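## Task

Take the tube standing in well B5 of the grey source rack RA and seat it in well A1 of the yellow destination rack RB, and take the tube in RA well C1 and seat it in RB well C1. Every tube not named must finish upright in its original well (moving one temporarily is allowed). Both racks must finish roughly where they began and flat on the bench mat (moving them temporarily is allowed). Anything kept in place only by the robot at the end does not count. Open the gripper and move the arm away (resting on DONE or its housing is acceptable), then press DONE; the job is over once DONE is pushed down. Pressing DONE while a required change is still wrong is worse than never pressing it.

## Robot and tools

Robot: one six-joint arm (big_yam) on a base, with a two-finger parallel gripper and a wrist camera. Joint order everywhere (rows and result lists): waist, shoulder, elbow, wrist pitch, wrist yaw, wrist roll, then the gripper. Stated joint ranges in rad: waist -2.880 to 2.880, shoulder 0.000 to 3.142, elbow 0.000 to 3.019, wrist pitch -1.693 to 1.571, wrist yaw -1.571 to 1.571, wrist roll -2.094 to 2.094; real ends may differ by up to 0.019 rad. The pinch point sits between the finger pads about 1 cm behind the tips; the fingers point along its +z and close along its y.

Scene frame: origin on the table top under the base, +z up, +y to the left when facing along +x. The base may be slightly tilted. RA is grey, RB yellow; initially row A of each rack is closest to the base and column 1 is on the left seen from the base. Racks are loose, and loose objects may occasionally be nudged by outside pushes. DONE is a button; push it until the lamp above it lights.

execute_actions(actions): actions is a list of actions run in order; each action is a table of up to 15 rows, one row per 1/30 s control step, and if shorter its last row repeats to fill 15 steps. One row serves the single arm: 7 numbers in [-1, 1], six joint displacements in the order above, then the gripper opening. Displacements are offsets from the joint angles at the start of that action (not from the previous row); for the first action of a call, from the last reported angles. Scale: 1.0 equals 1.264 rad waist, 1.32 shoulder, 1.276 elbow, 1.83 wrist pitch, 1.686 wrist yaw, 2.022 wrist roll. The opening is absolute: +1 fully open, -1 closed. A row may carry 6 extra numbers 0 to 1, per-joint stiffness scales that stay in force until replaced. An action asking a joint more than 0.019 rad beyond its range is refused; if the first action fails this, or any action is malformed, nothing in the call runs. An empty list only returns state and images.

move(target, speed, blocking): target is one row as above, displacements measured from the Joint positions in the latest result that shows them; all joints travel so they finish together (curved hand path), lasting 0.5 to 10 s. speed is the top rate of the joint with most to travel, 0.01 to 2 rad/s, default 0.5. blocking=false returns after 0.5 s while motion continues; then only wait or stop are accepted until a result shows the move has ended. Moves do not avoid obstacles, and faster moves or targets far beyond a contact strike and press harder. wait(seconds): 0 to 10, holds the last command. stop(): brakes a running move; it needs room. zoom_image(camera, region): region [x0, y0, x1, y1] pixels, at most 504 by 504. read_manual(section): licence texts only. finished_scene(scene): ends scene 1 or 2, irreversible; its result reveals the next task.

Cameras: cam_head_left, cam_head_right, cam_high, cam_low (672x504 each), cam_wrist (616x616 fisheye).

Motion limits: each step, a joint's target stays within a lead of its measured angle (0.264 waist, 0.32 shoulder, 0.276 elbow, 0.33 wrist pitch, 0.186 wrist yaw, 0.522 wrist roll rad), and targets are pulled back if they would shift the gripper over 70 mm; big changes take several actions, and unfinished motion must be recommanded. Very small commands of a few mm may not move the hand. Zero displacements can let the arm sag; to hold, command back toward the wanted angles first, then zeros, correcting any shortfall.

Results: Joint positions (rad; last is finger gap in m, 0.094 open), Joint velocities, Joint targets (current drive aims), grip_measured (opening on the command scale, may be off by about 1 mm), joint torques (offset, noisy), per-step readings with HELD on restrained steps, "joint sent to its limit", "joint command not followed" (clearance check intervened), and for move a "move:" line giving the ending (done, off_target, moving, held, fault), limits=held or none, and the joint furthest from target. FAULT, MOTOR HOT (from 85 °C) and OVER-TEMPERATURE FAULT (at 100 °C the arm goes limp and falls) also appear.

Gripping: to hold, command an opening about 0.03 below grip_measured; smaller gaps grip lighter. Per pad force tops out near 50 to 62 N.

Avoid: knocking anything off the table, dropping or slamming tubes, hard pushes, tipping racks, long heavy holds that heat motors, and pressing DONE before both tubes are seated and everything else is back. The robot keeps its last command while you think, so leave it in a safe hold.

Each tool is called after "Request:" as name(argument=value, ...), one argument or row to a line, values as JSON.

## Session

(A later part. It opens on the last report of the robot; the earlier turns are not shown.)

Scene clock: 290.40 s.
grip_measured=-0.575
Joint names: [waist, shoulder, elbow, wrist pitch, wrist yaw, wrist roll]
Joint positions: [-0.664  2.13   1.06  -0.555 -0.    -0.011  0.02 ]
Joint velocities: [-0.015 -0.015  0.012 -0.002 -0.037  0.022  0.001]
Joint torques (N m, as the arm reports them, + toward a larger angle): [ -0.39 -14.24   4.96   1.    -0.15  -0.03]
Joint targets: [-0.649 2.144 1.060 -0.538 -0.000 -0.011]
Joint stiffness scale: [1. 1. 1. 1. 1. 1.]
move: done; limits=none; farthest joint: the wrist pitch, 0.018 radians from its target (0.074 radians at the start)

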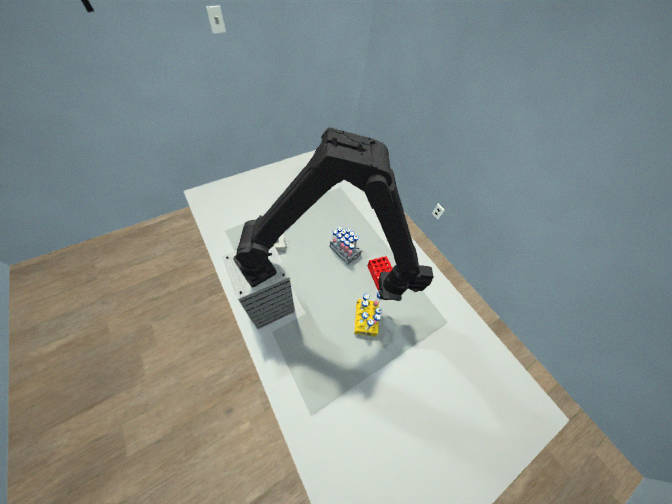

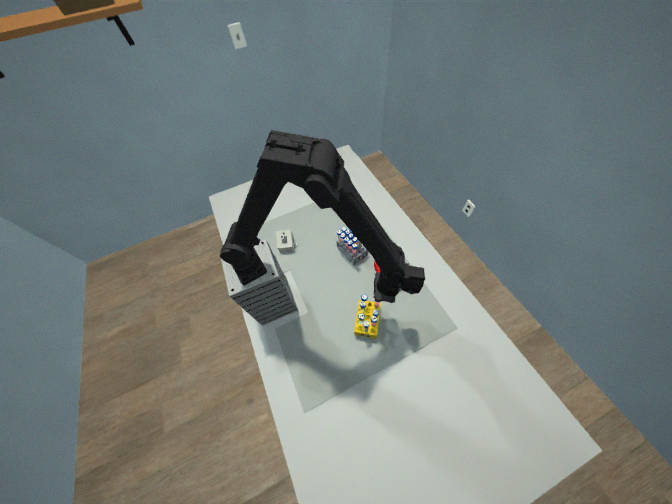

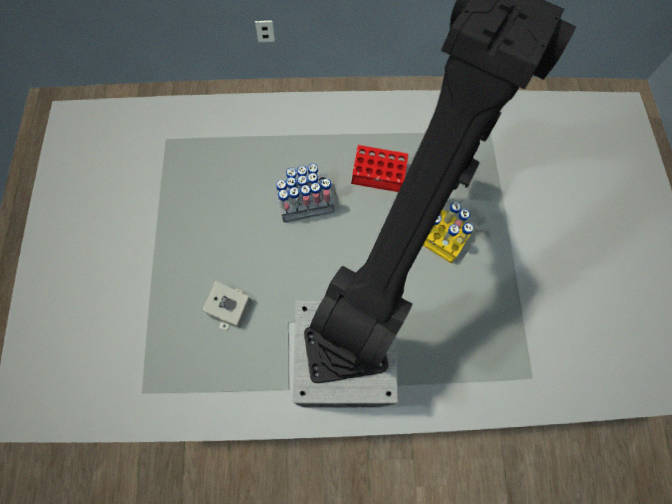

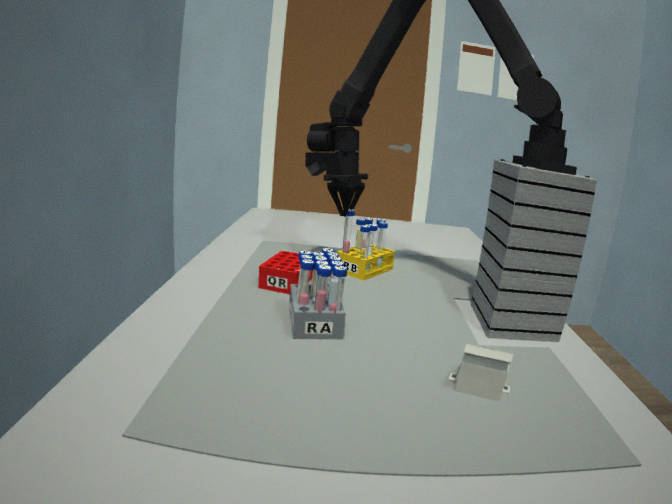

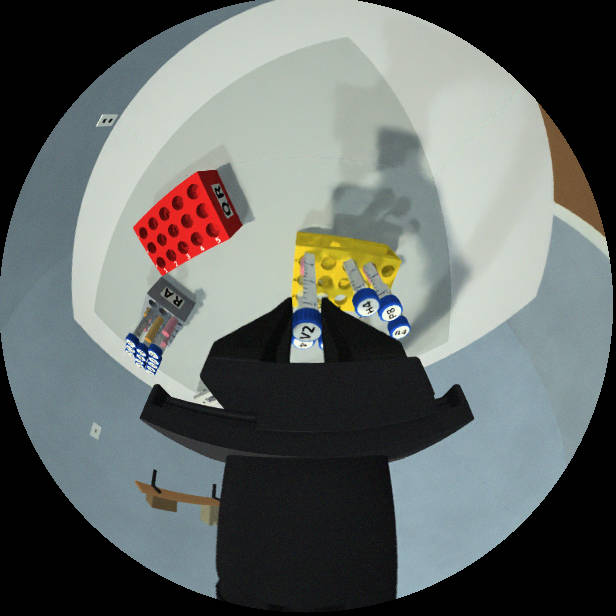

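In. Continue, tilting cap forward.

Request:
move(
  target=[0.012,0.052,0.0,0.05,0,0,-0.64],
  speed=0.04,
)

Request:
move(
  target=[0,0,0.0,0,0,0,-0.45],
)

Request:
move(
  target=[0,-0.12,0.0,-0.085,0,0,-0.45],
  speed=0.2,
)

Request:
zoom_image(
  camera="cam_low",
  region=[270,180,430,340],
)

Scene clock: 298.50 s.
grip_measured=-0.575
Joint names: [waist, shoulder, elbow, wrist pitch, wrist yaw, wrist roll]
Joint positions: [-0.663  2.184  1.06  -0.485 -0.    -0.011  0.02 ]
Joint velocities: [-0.015 -0.015 -0.002 -0.002  0.051  0.081 -0.001]
Joint torques (N m, as the arm reports them, + toward a larger angle): [ -1.09 -15.4    4.31   1.19  -0.12   0.01]
Joint targets: [-0.649 2.198 1.060 -0.464 -0.000 -0.011]
Joint stiffness scale: [1. 1. 1. 1. 1. 1.]
move: off_target; limits=none; farthest joint: the wrist pitch, 0.022 radians from its target (0.092 radians at the start)

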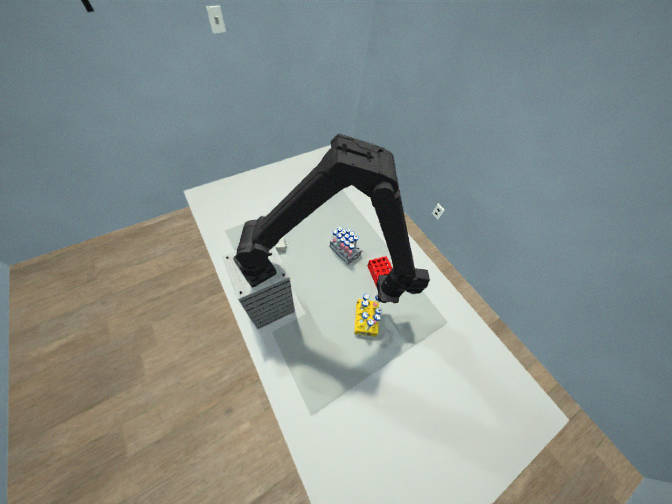

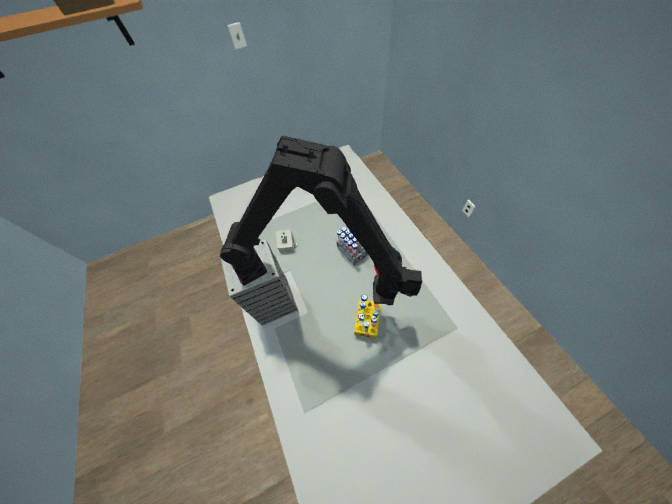

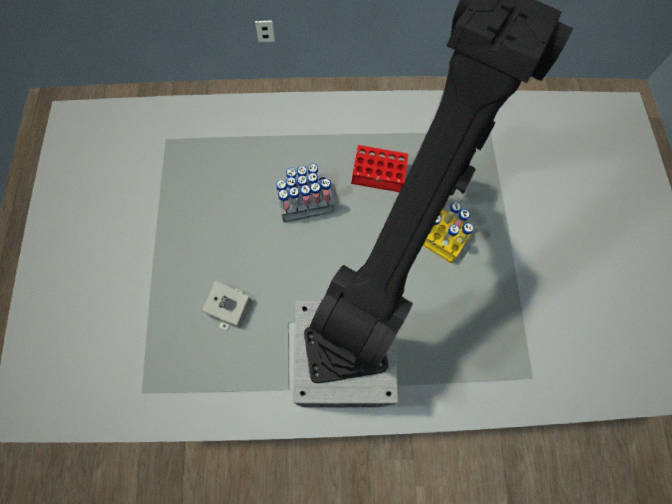

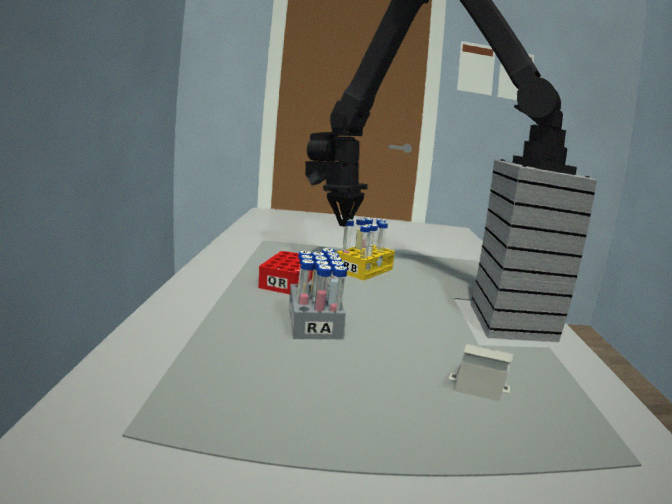

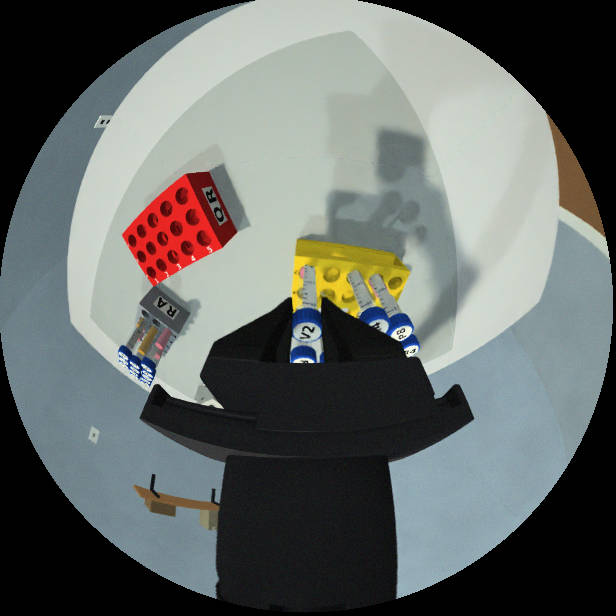

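Scene clock: 299.00 s.
grip_measured=-0.451
Joint names: [waist, shoulder, elbow, wrist pitch, wrist yaw, wrist roll]
Joint positions: [-0.663  2.184  1.06  -0.485 -0.    -0.011  0.026]
Joint velocities: [-0.005 -0.005 -0.012 -0.002 -0.037  0.007  0.001]
Joint torques (N m, as the arm reports them, + toward a larger angle): [ -2.24 -15.68   4.43   0.3   -0.11   0.  ]
Joint targets: [-0.663 2.184 1.060 -0.485 -0.000 -0.011]
Joint stiffness scale: [1. 1. 1. 1. 1. 1.]
move: done; limits=none; farthest joint: the waist, 0.000 radians from its target (0.000 radians at the start)

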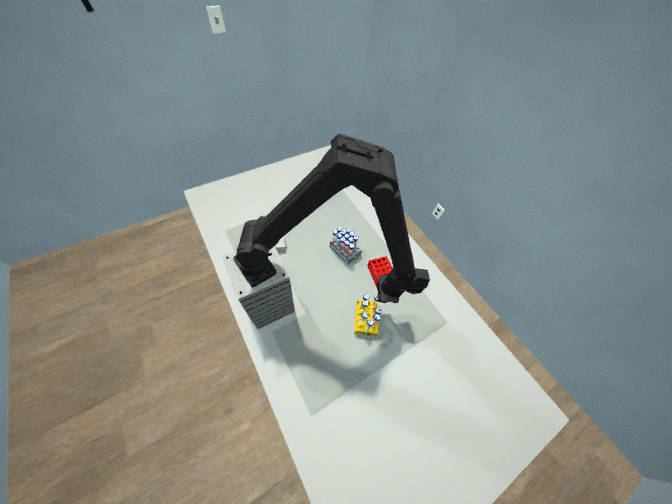

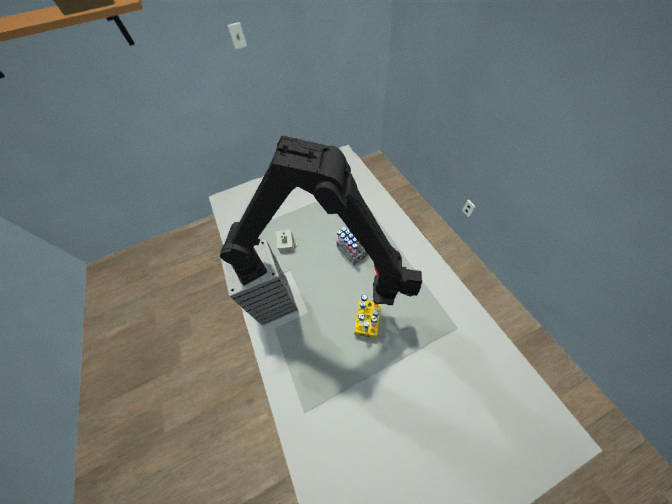

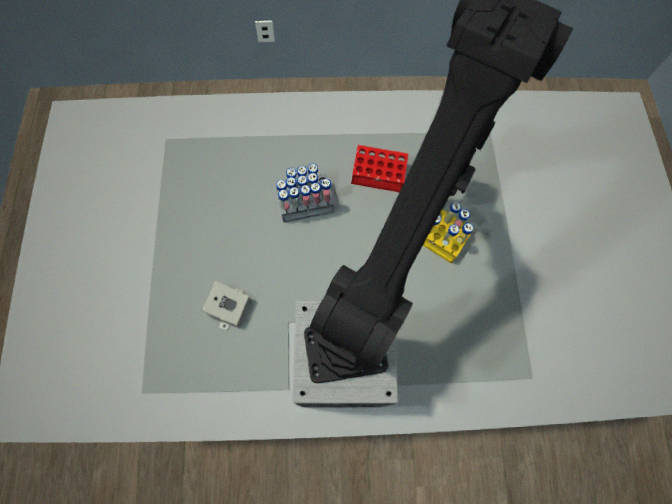

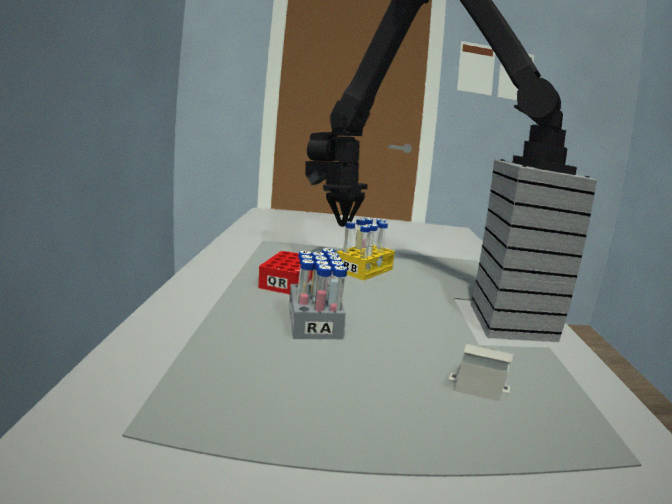

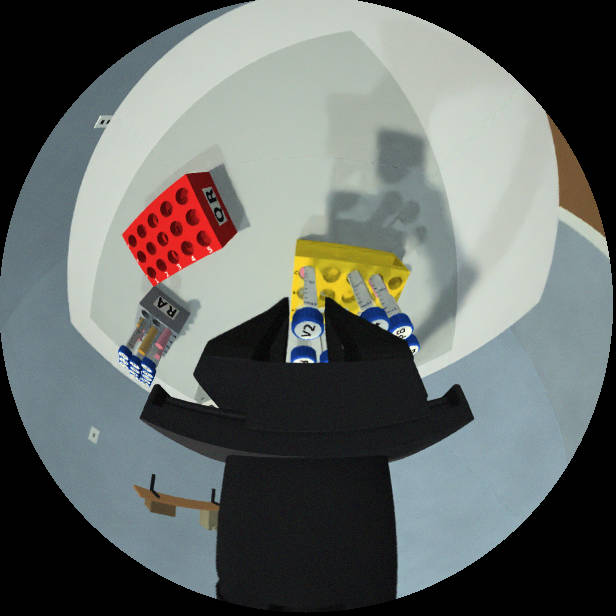

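Scene clock: 300.17 s.
grip_measured=-0.451
Joint names: [waist, shoulder, elbow, wrist pitch, wrist yaw, wrist roll]
Joint positions: [-0.663  2.036  1.06  -0.625 -0.    -0.011  0.026]
Joint velocities: [-0.005 -0.024 -0.012 -0.002  0.081 -0.007  0.001]
Joint torques (N m, as the arm reports them, + toward a larger angle): [ -2.07 -16.2    5.79  -0.09  -0.12   0.01]
Joint targets: [-0.663 2.026 1.060 -0.641 -0.000 -0.011]
Joint stiffness scale: [1. 1. 1. 1. 1. 1.]
move: done; limits=none; farthest joint: the wrist pitch, 0.016 radians from its target (0.155 radians at the start)

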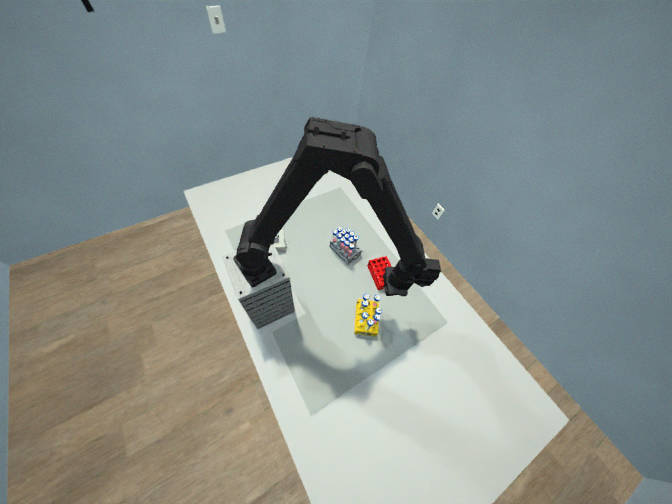

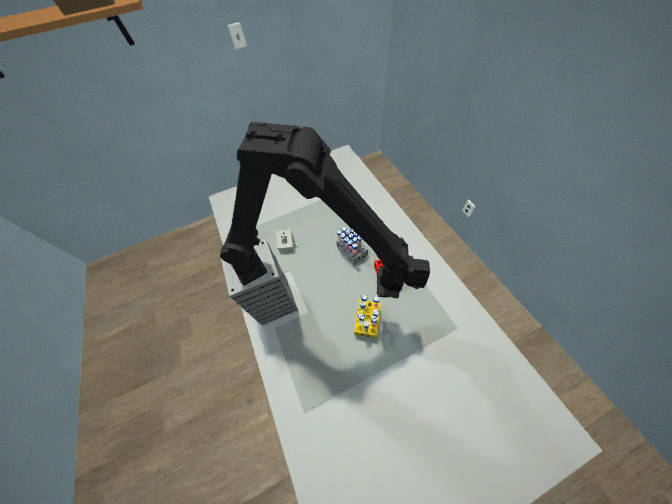

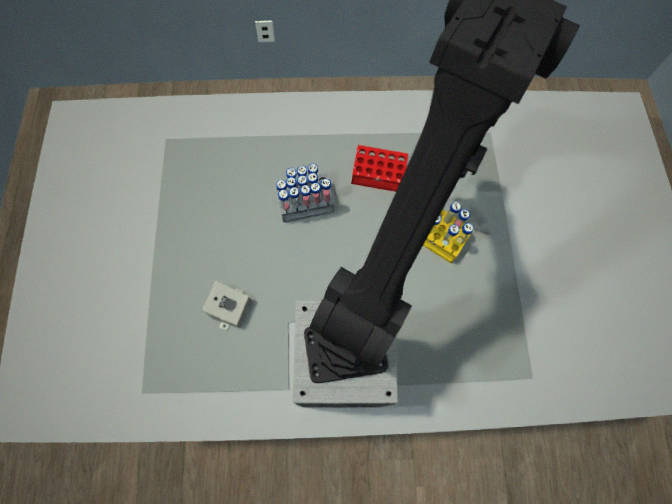

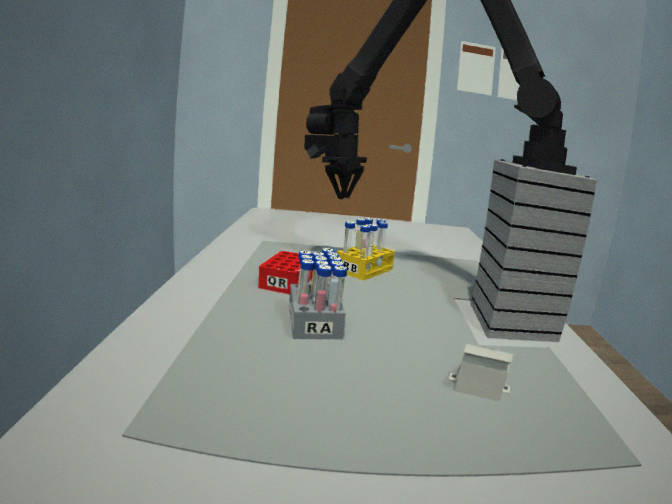

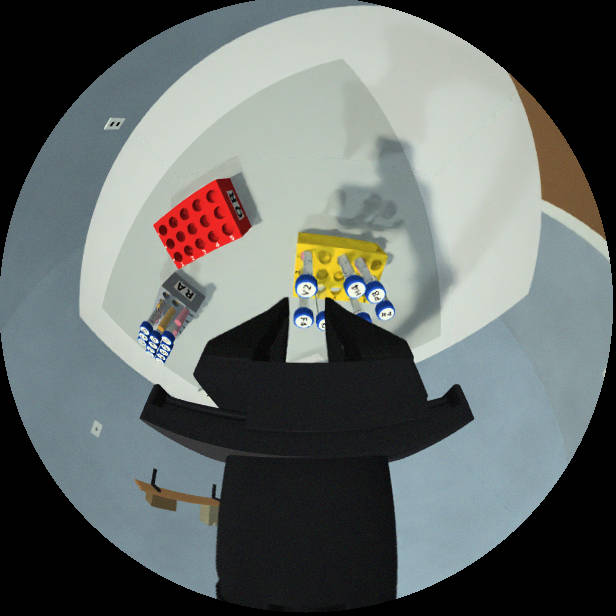

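Region (270, 180, 430, 340) of cam_low's 672x504 image, scaled by 3.150, with more detail than that image has.

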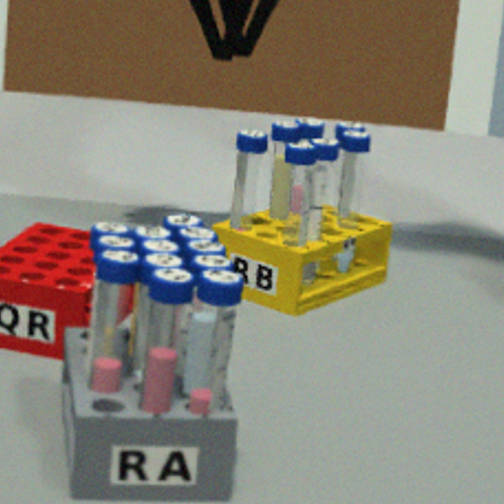

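Request:
move(
  target=[1,-0.1,-0.2,0.08,0,0,-1],
  speed=0.6,
)

Request:
move(
  target=[0.44,0.035,-0.2,0.15,0,0,-1],
  speed=0.5,
)

Scene clock: 309.57 s.
grip_measured=-0.978
Joint names: [waist, shoulder, elbow, wrist pitch, wrist yaw, wrist roll]
Joint positions: [ 0.606  1.919  0.807 -0.496 -0.    -0.011  0.001]
Joint velocities: [-0.005 -0.015  0.002 -0.012  0.066  0.007  0.   ]
Joint torques (N m, as the arm reports them, + toward a larger angle): [ -2.84 -13.84   4.25   0.94  -0.18  -0.07]
Joint targets: [0.601 1.904 0.805 -0.478 -0.000 -0.011]
Joint stiffness scale: [1. 1. 1. 1. 1. 1.]
move: done; limits=none; farthest joint: the wrist pitch, 0.017 radians from its target (0.146 radians at the start)

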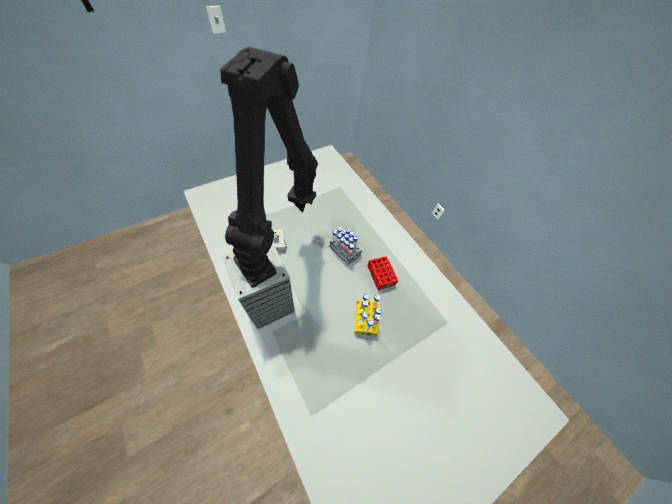

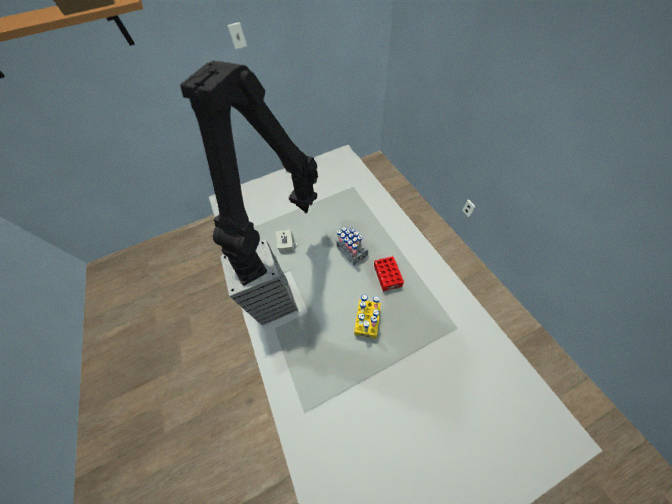

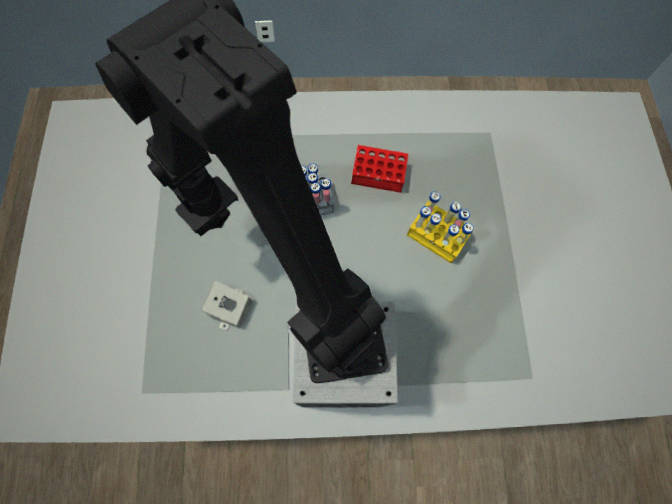

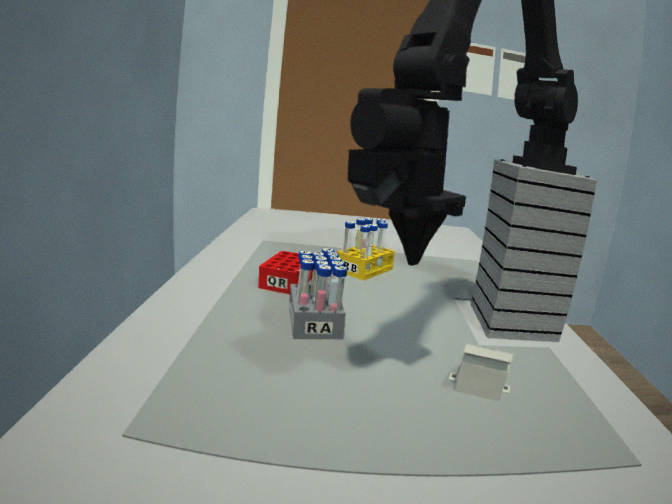

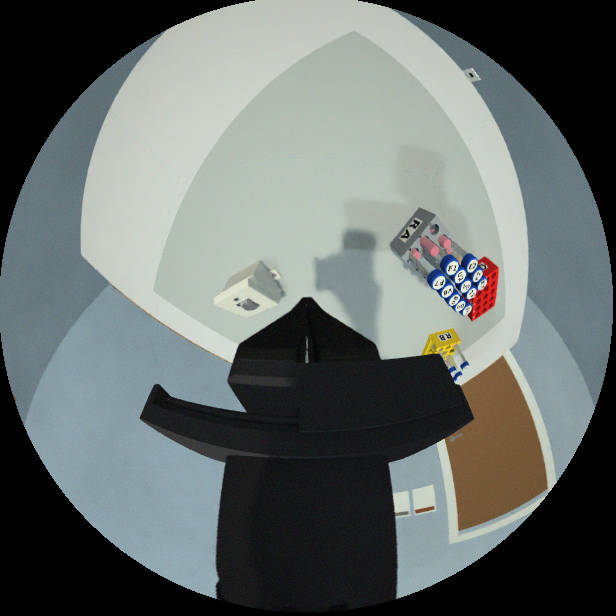

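Scene clock: 311.20 s.
grip_measured=-0.978
Joint names: [waist, shoulder, elbow, wrist pitch, wrist yaw, wrist roll]
Joint positions: [ 1.158  1.955  0.552 -0.239 -0.    -0.011  0.001]
Joint velocities: [-0.015 -0.015  0.007 -0.012  0.007  0.037 -0.   ]
Joint torques (N m, as the arm reports them, + toward a larger angle): [-1.93 -9.41  1.75  0.89 -0.12 -0.02]
Joint targets: [1.162 1.966 0.552 -0.221 -0.000 -0.011]
Joint stiffness scale: [1. 1. 1. 1. 1. 1.]
move: done; limits=none; farthest joint: the wrist pitch, 0.017 radians from its target (0.274 radians at the start)

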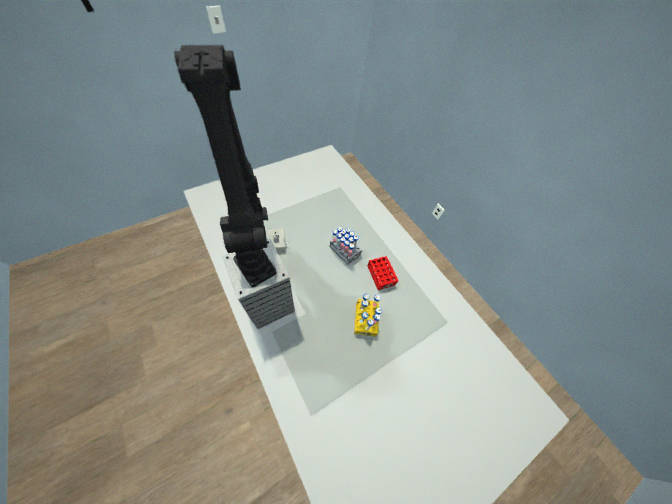

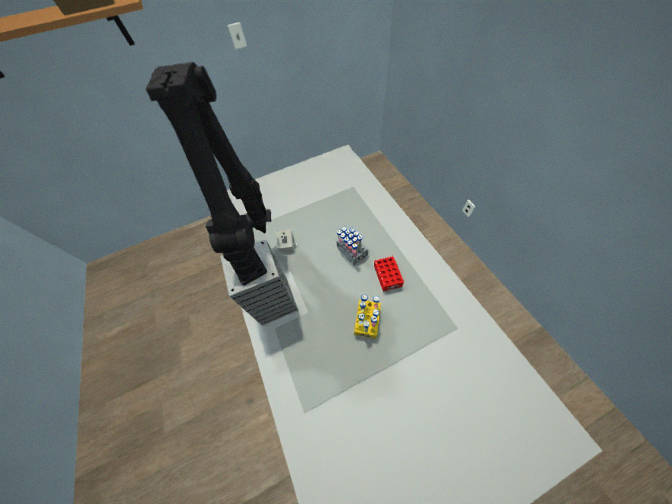

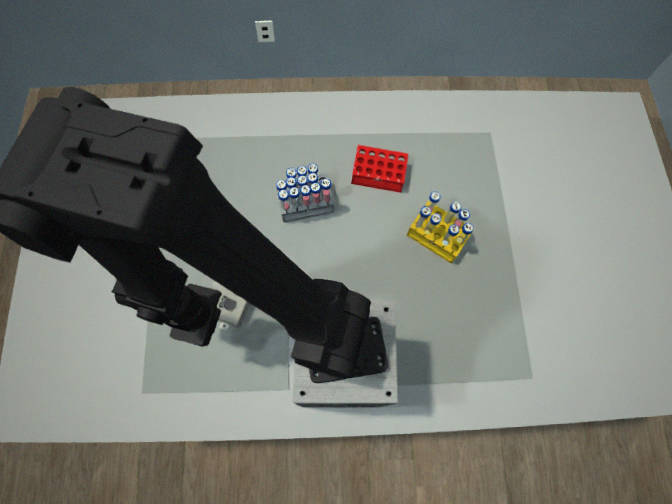

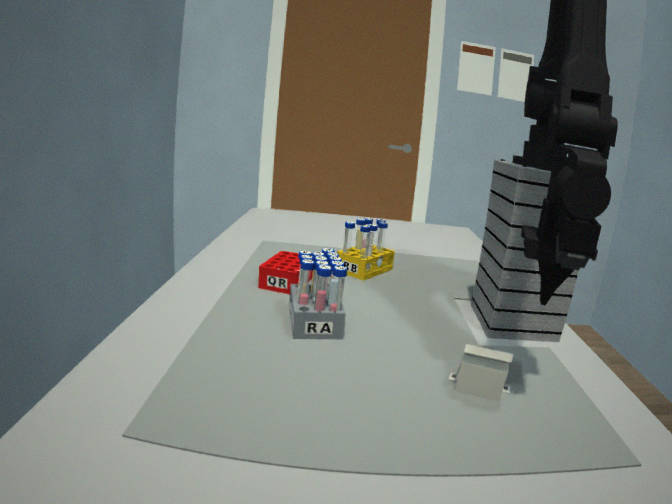

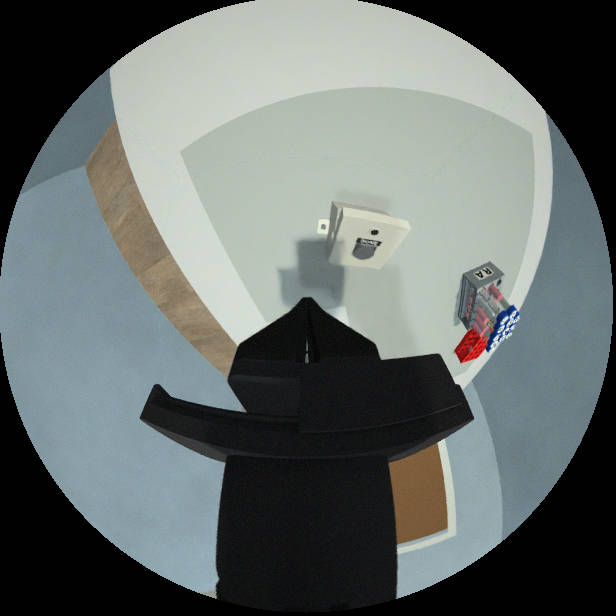

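Request:
move(
  target=[-0.215,0.125,0.08,0.08,0,0,-1],
  speed=0.25,
)

Scene clock: 318.53 s.
grip_measured=-0.978
Joint names: [waist, shoulder, elbow, wrist pitch, wrist yaw, wrist roll]
Joint positions: [ 0.895  2.109  0.646 -0.11  -0.    -0.011  0.001]
Joint velocities: [-0.015 -0.005  0.012  0.002  0.051  0.051  0.   ]
Joint torques (N m, as the arm reports them, + toward a larger angle): [ -2.73 -10.7    2.09   1.09  -0.16  -0.03]
Joint targets: [0.886 2.120 0.655 -0.092 -0.000 -0.011]
Joint stiffness scale: [1. 1. 1. 1. 1. 1.]
move: done; limits=none; farthest joint: the wrist pitch, 0.018 radians from its target (0.146 radians at the start)

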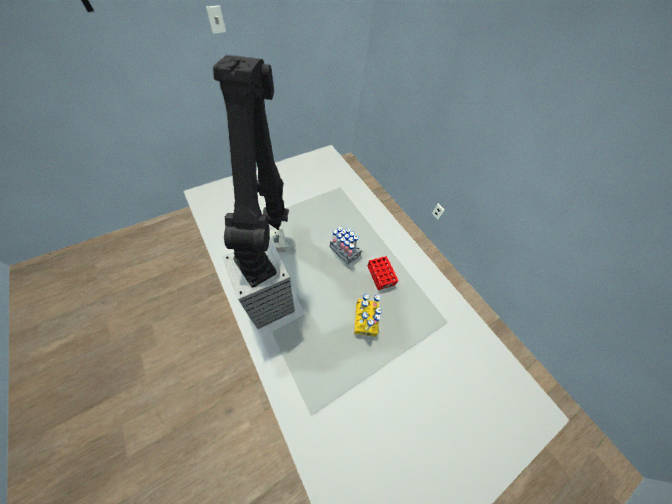

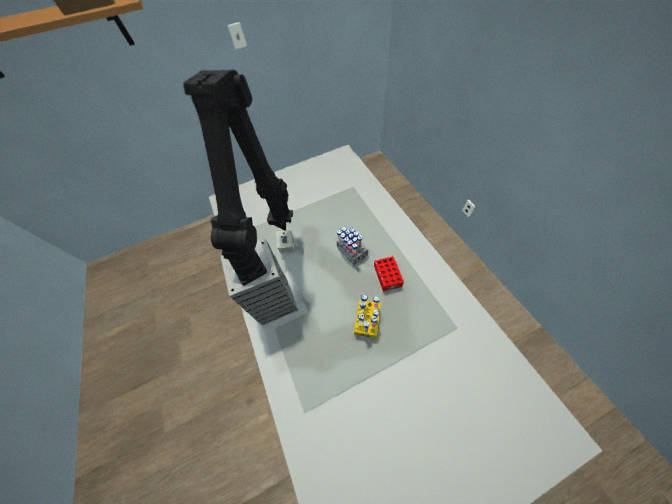

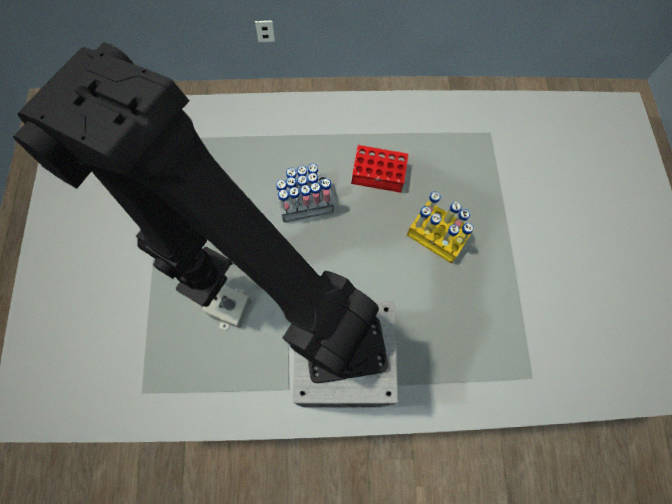

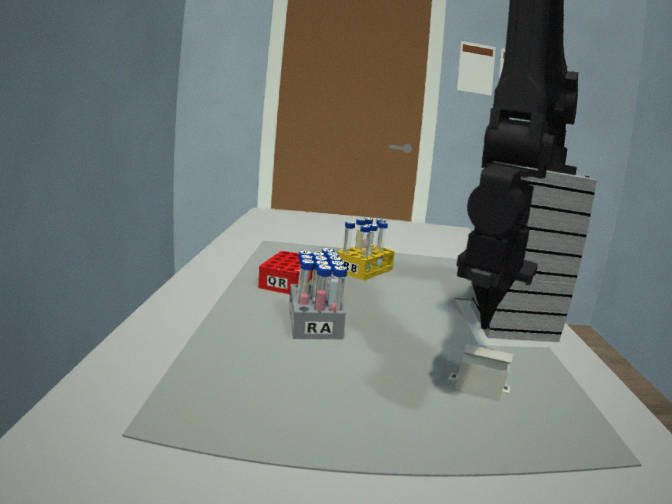

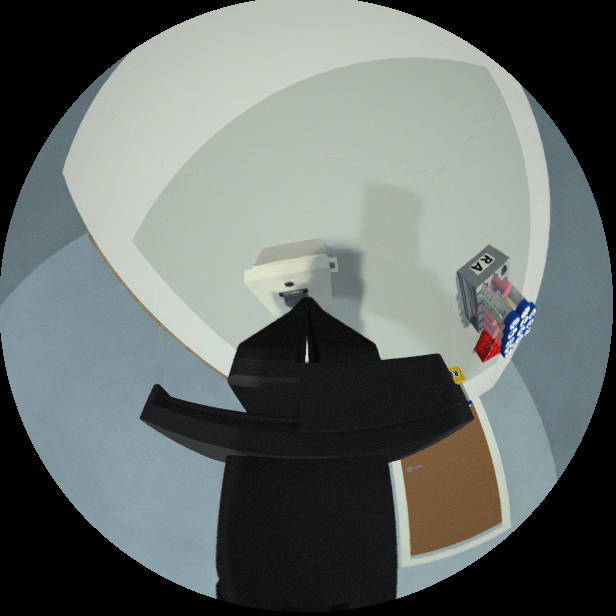

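Request:
move(
  target=[0.045,0.06,-0.055,0.078,0,0,-1],
  speed=0.1,
)

Scene clock: 327.93 s.
grip_measured=-0.978
Joint names: [waist, shoulder, elbow, wrist pitch, wrist yaw, wrist roll]
Joint positions: [ 0.937  2.176  0.58   0.014 -0.    -0.011  0.001]
Joint velocities: [-0.005  0.005 -0.002 -0.007  0.007  0.007  0.   ]
Joint torques (N m, as the arm reports them, + toward a larger angle): [ -0.9  -10.29  -0.27   1.03  -0.09   0.01]
Joint targets: [0.951 2.188 0.576 0.032 -0.000 -0.011]
Joint stiffness scale: [1. 1. 1. 1. 1. 1.]
move: done; limits=none; farthest joint: the wrist pitch, 0.019 radians from its target (0.143 radians at the start)

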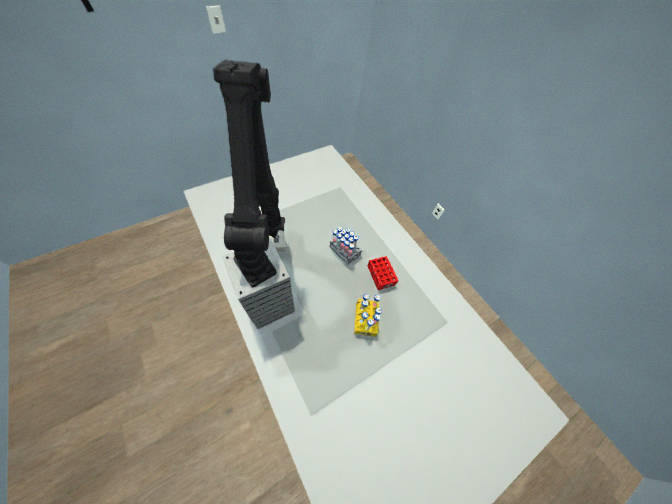

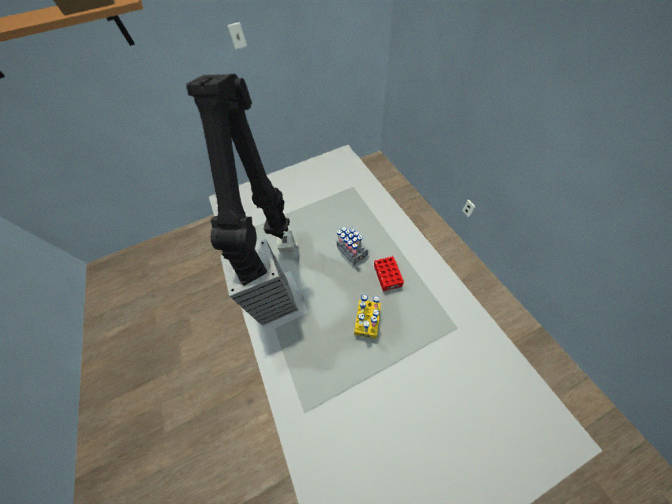

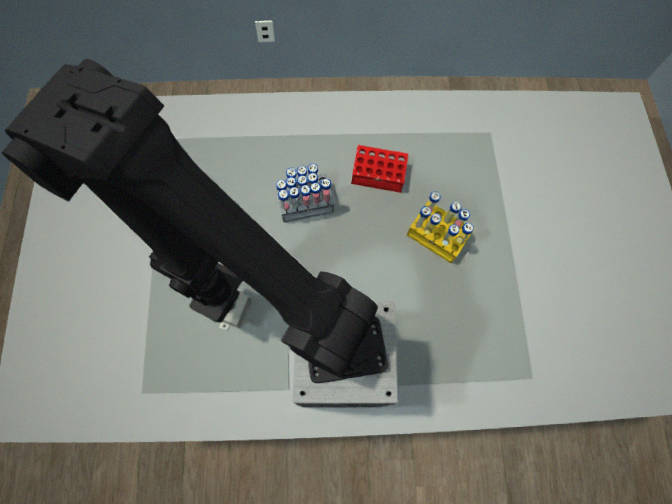

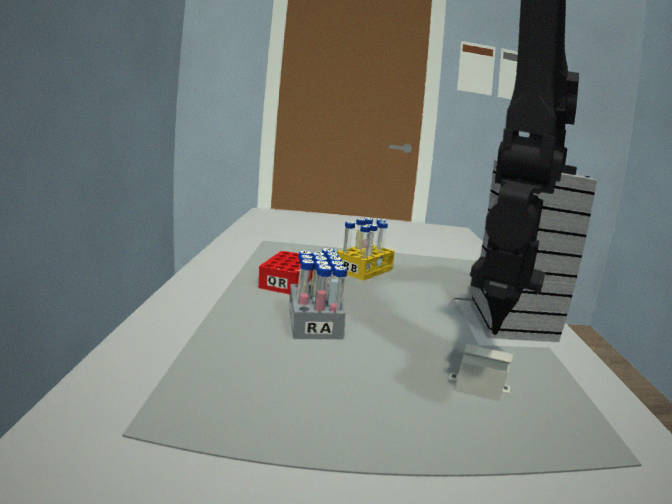

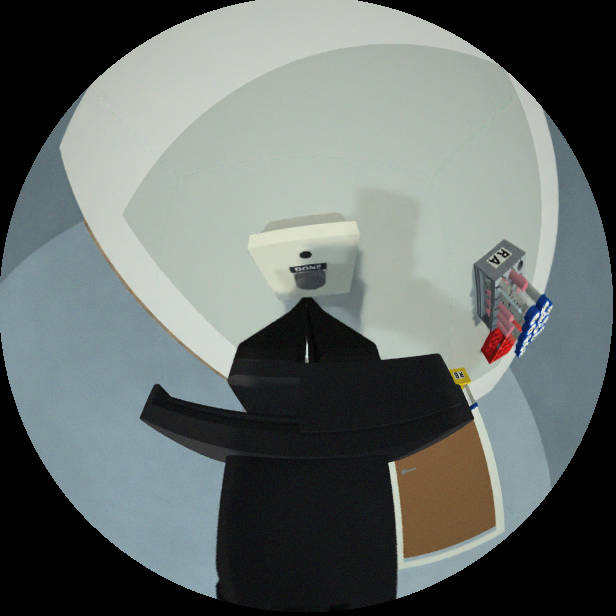

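Request:
move(
  target=[0,0.065,0,0.068,0,0,-1],
  speed=0.06,
)

Scene clock: 335.83 s.
grip_measured=-0.978
Joint names: [waist, shoulder, elbow, wrist pitch, wrist yaw, wrist roll]
Joint positions: [ 0.937  2.249  0.58   0.12  -0.    -0.011  0.001]
Joint velocities: [-0.005  0.005 -0.002  0.022 -0.007 -0.022  0.001]
Joint torques (N m, as the arm reports them, + toward a larger angle): [ -2.71 -10.69  -0.64   1.08  -0.18  -0.04]
Joint targets: [0.937 2.262 0.580 0.139 -0.000 -0.011]
Joint stiffness scale: [1. 1. 1. 1. 1. 1.]
move: done; limits=none; farthest joint: the wrist pitch, 0.018 radians from its target (0.124 radians at the start)

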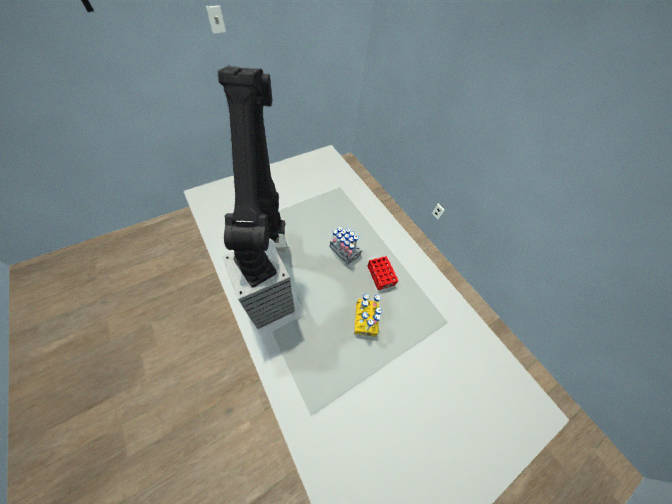

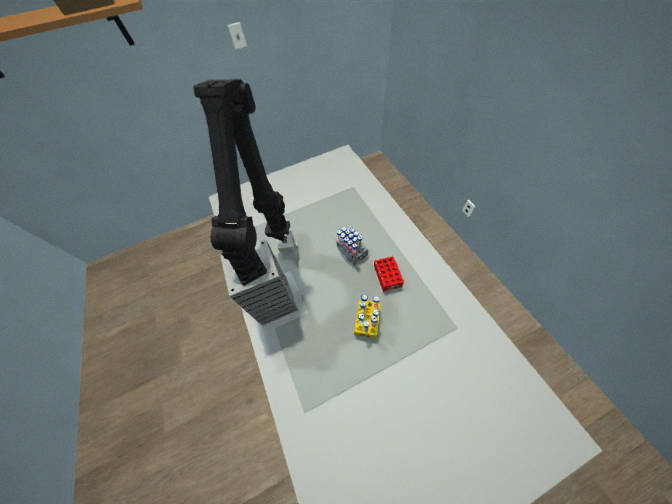

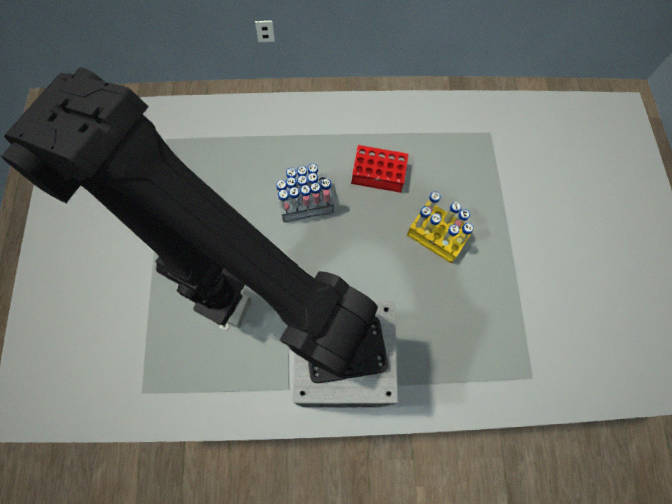

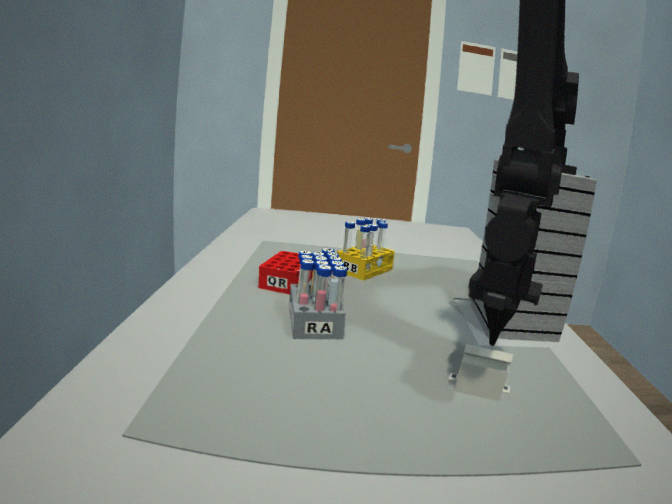

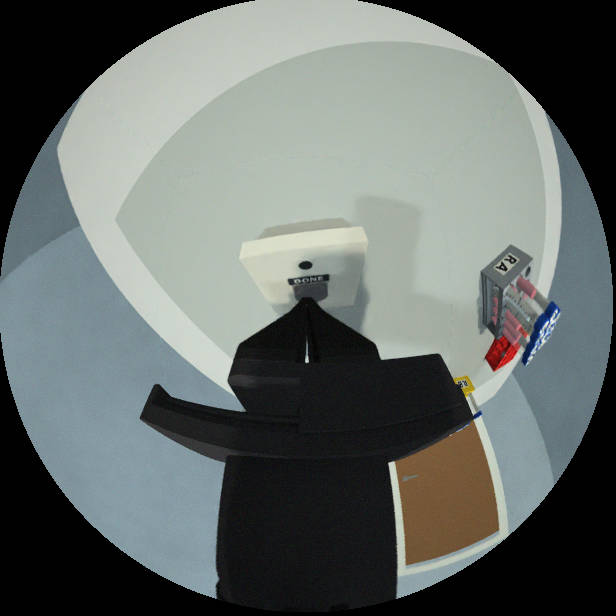

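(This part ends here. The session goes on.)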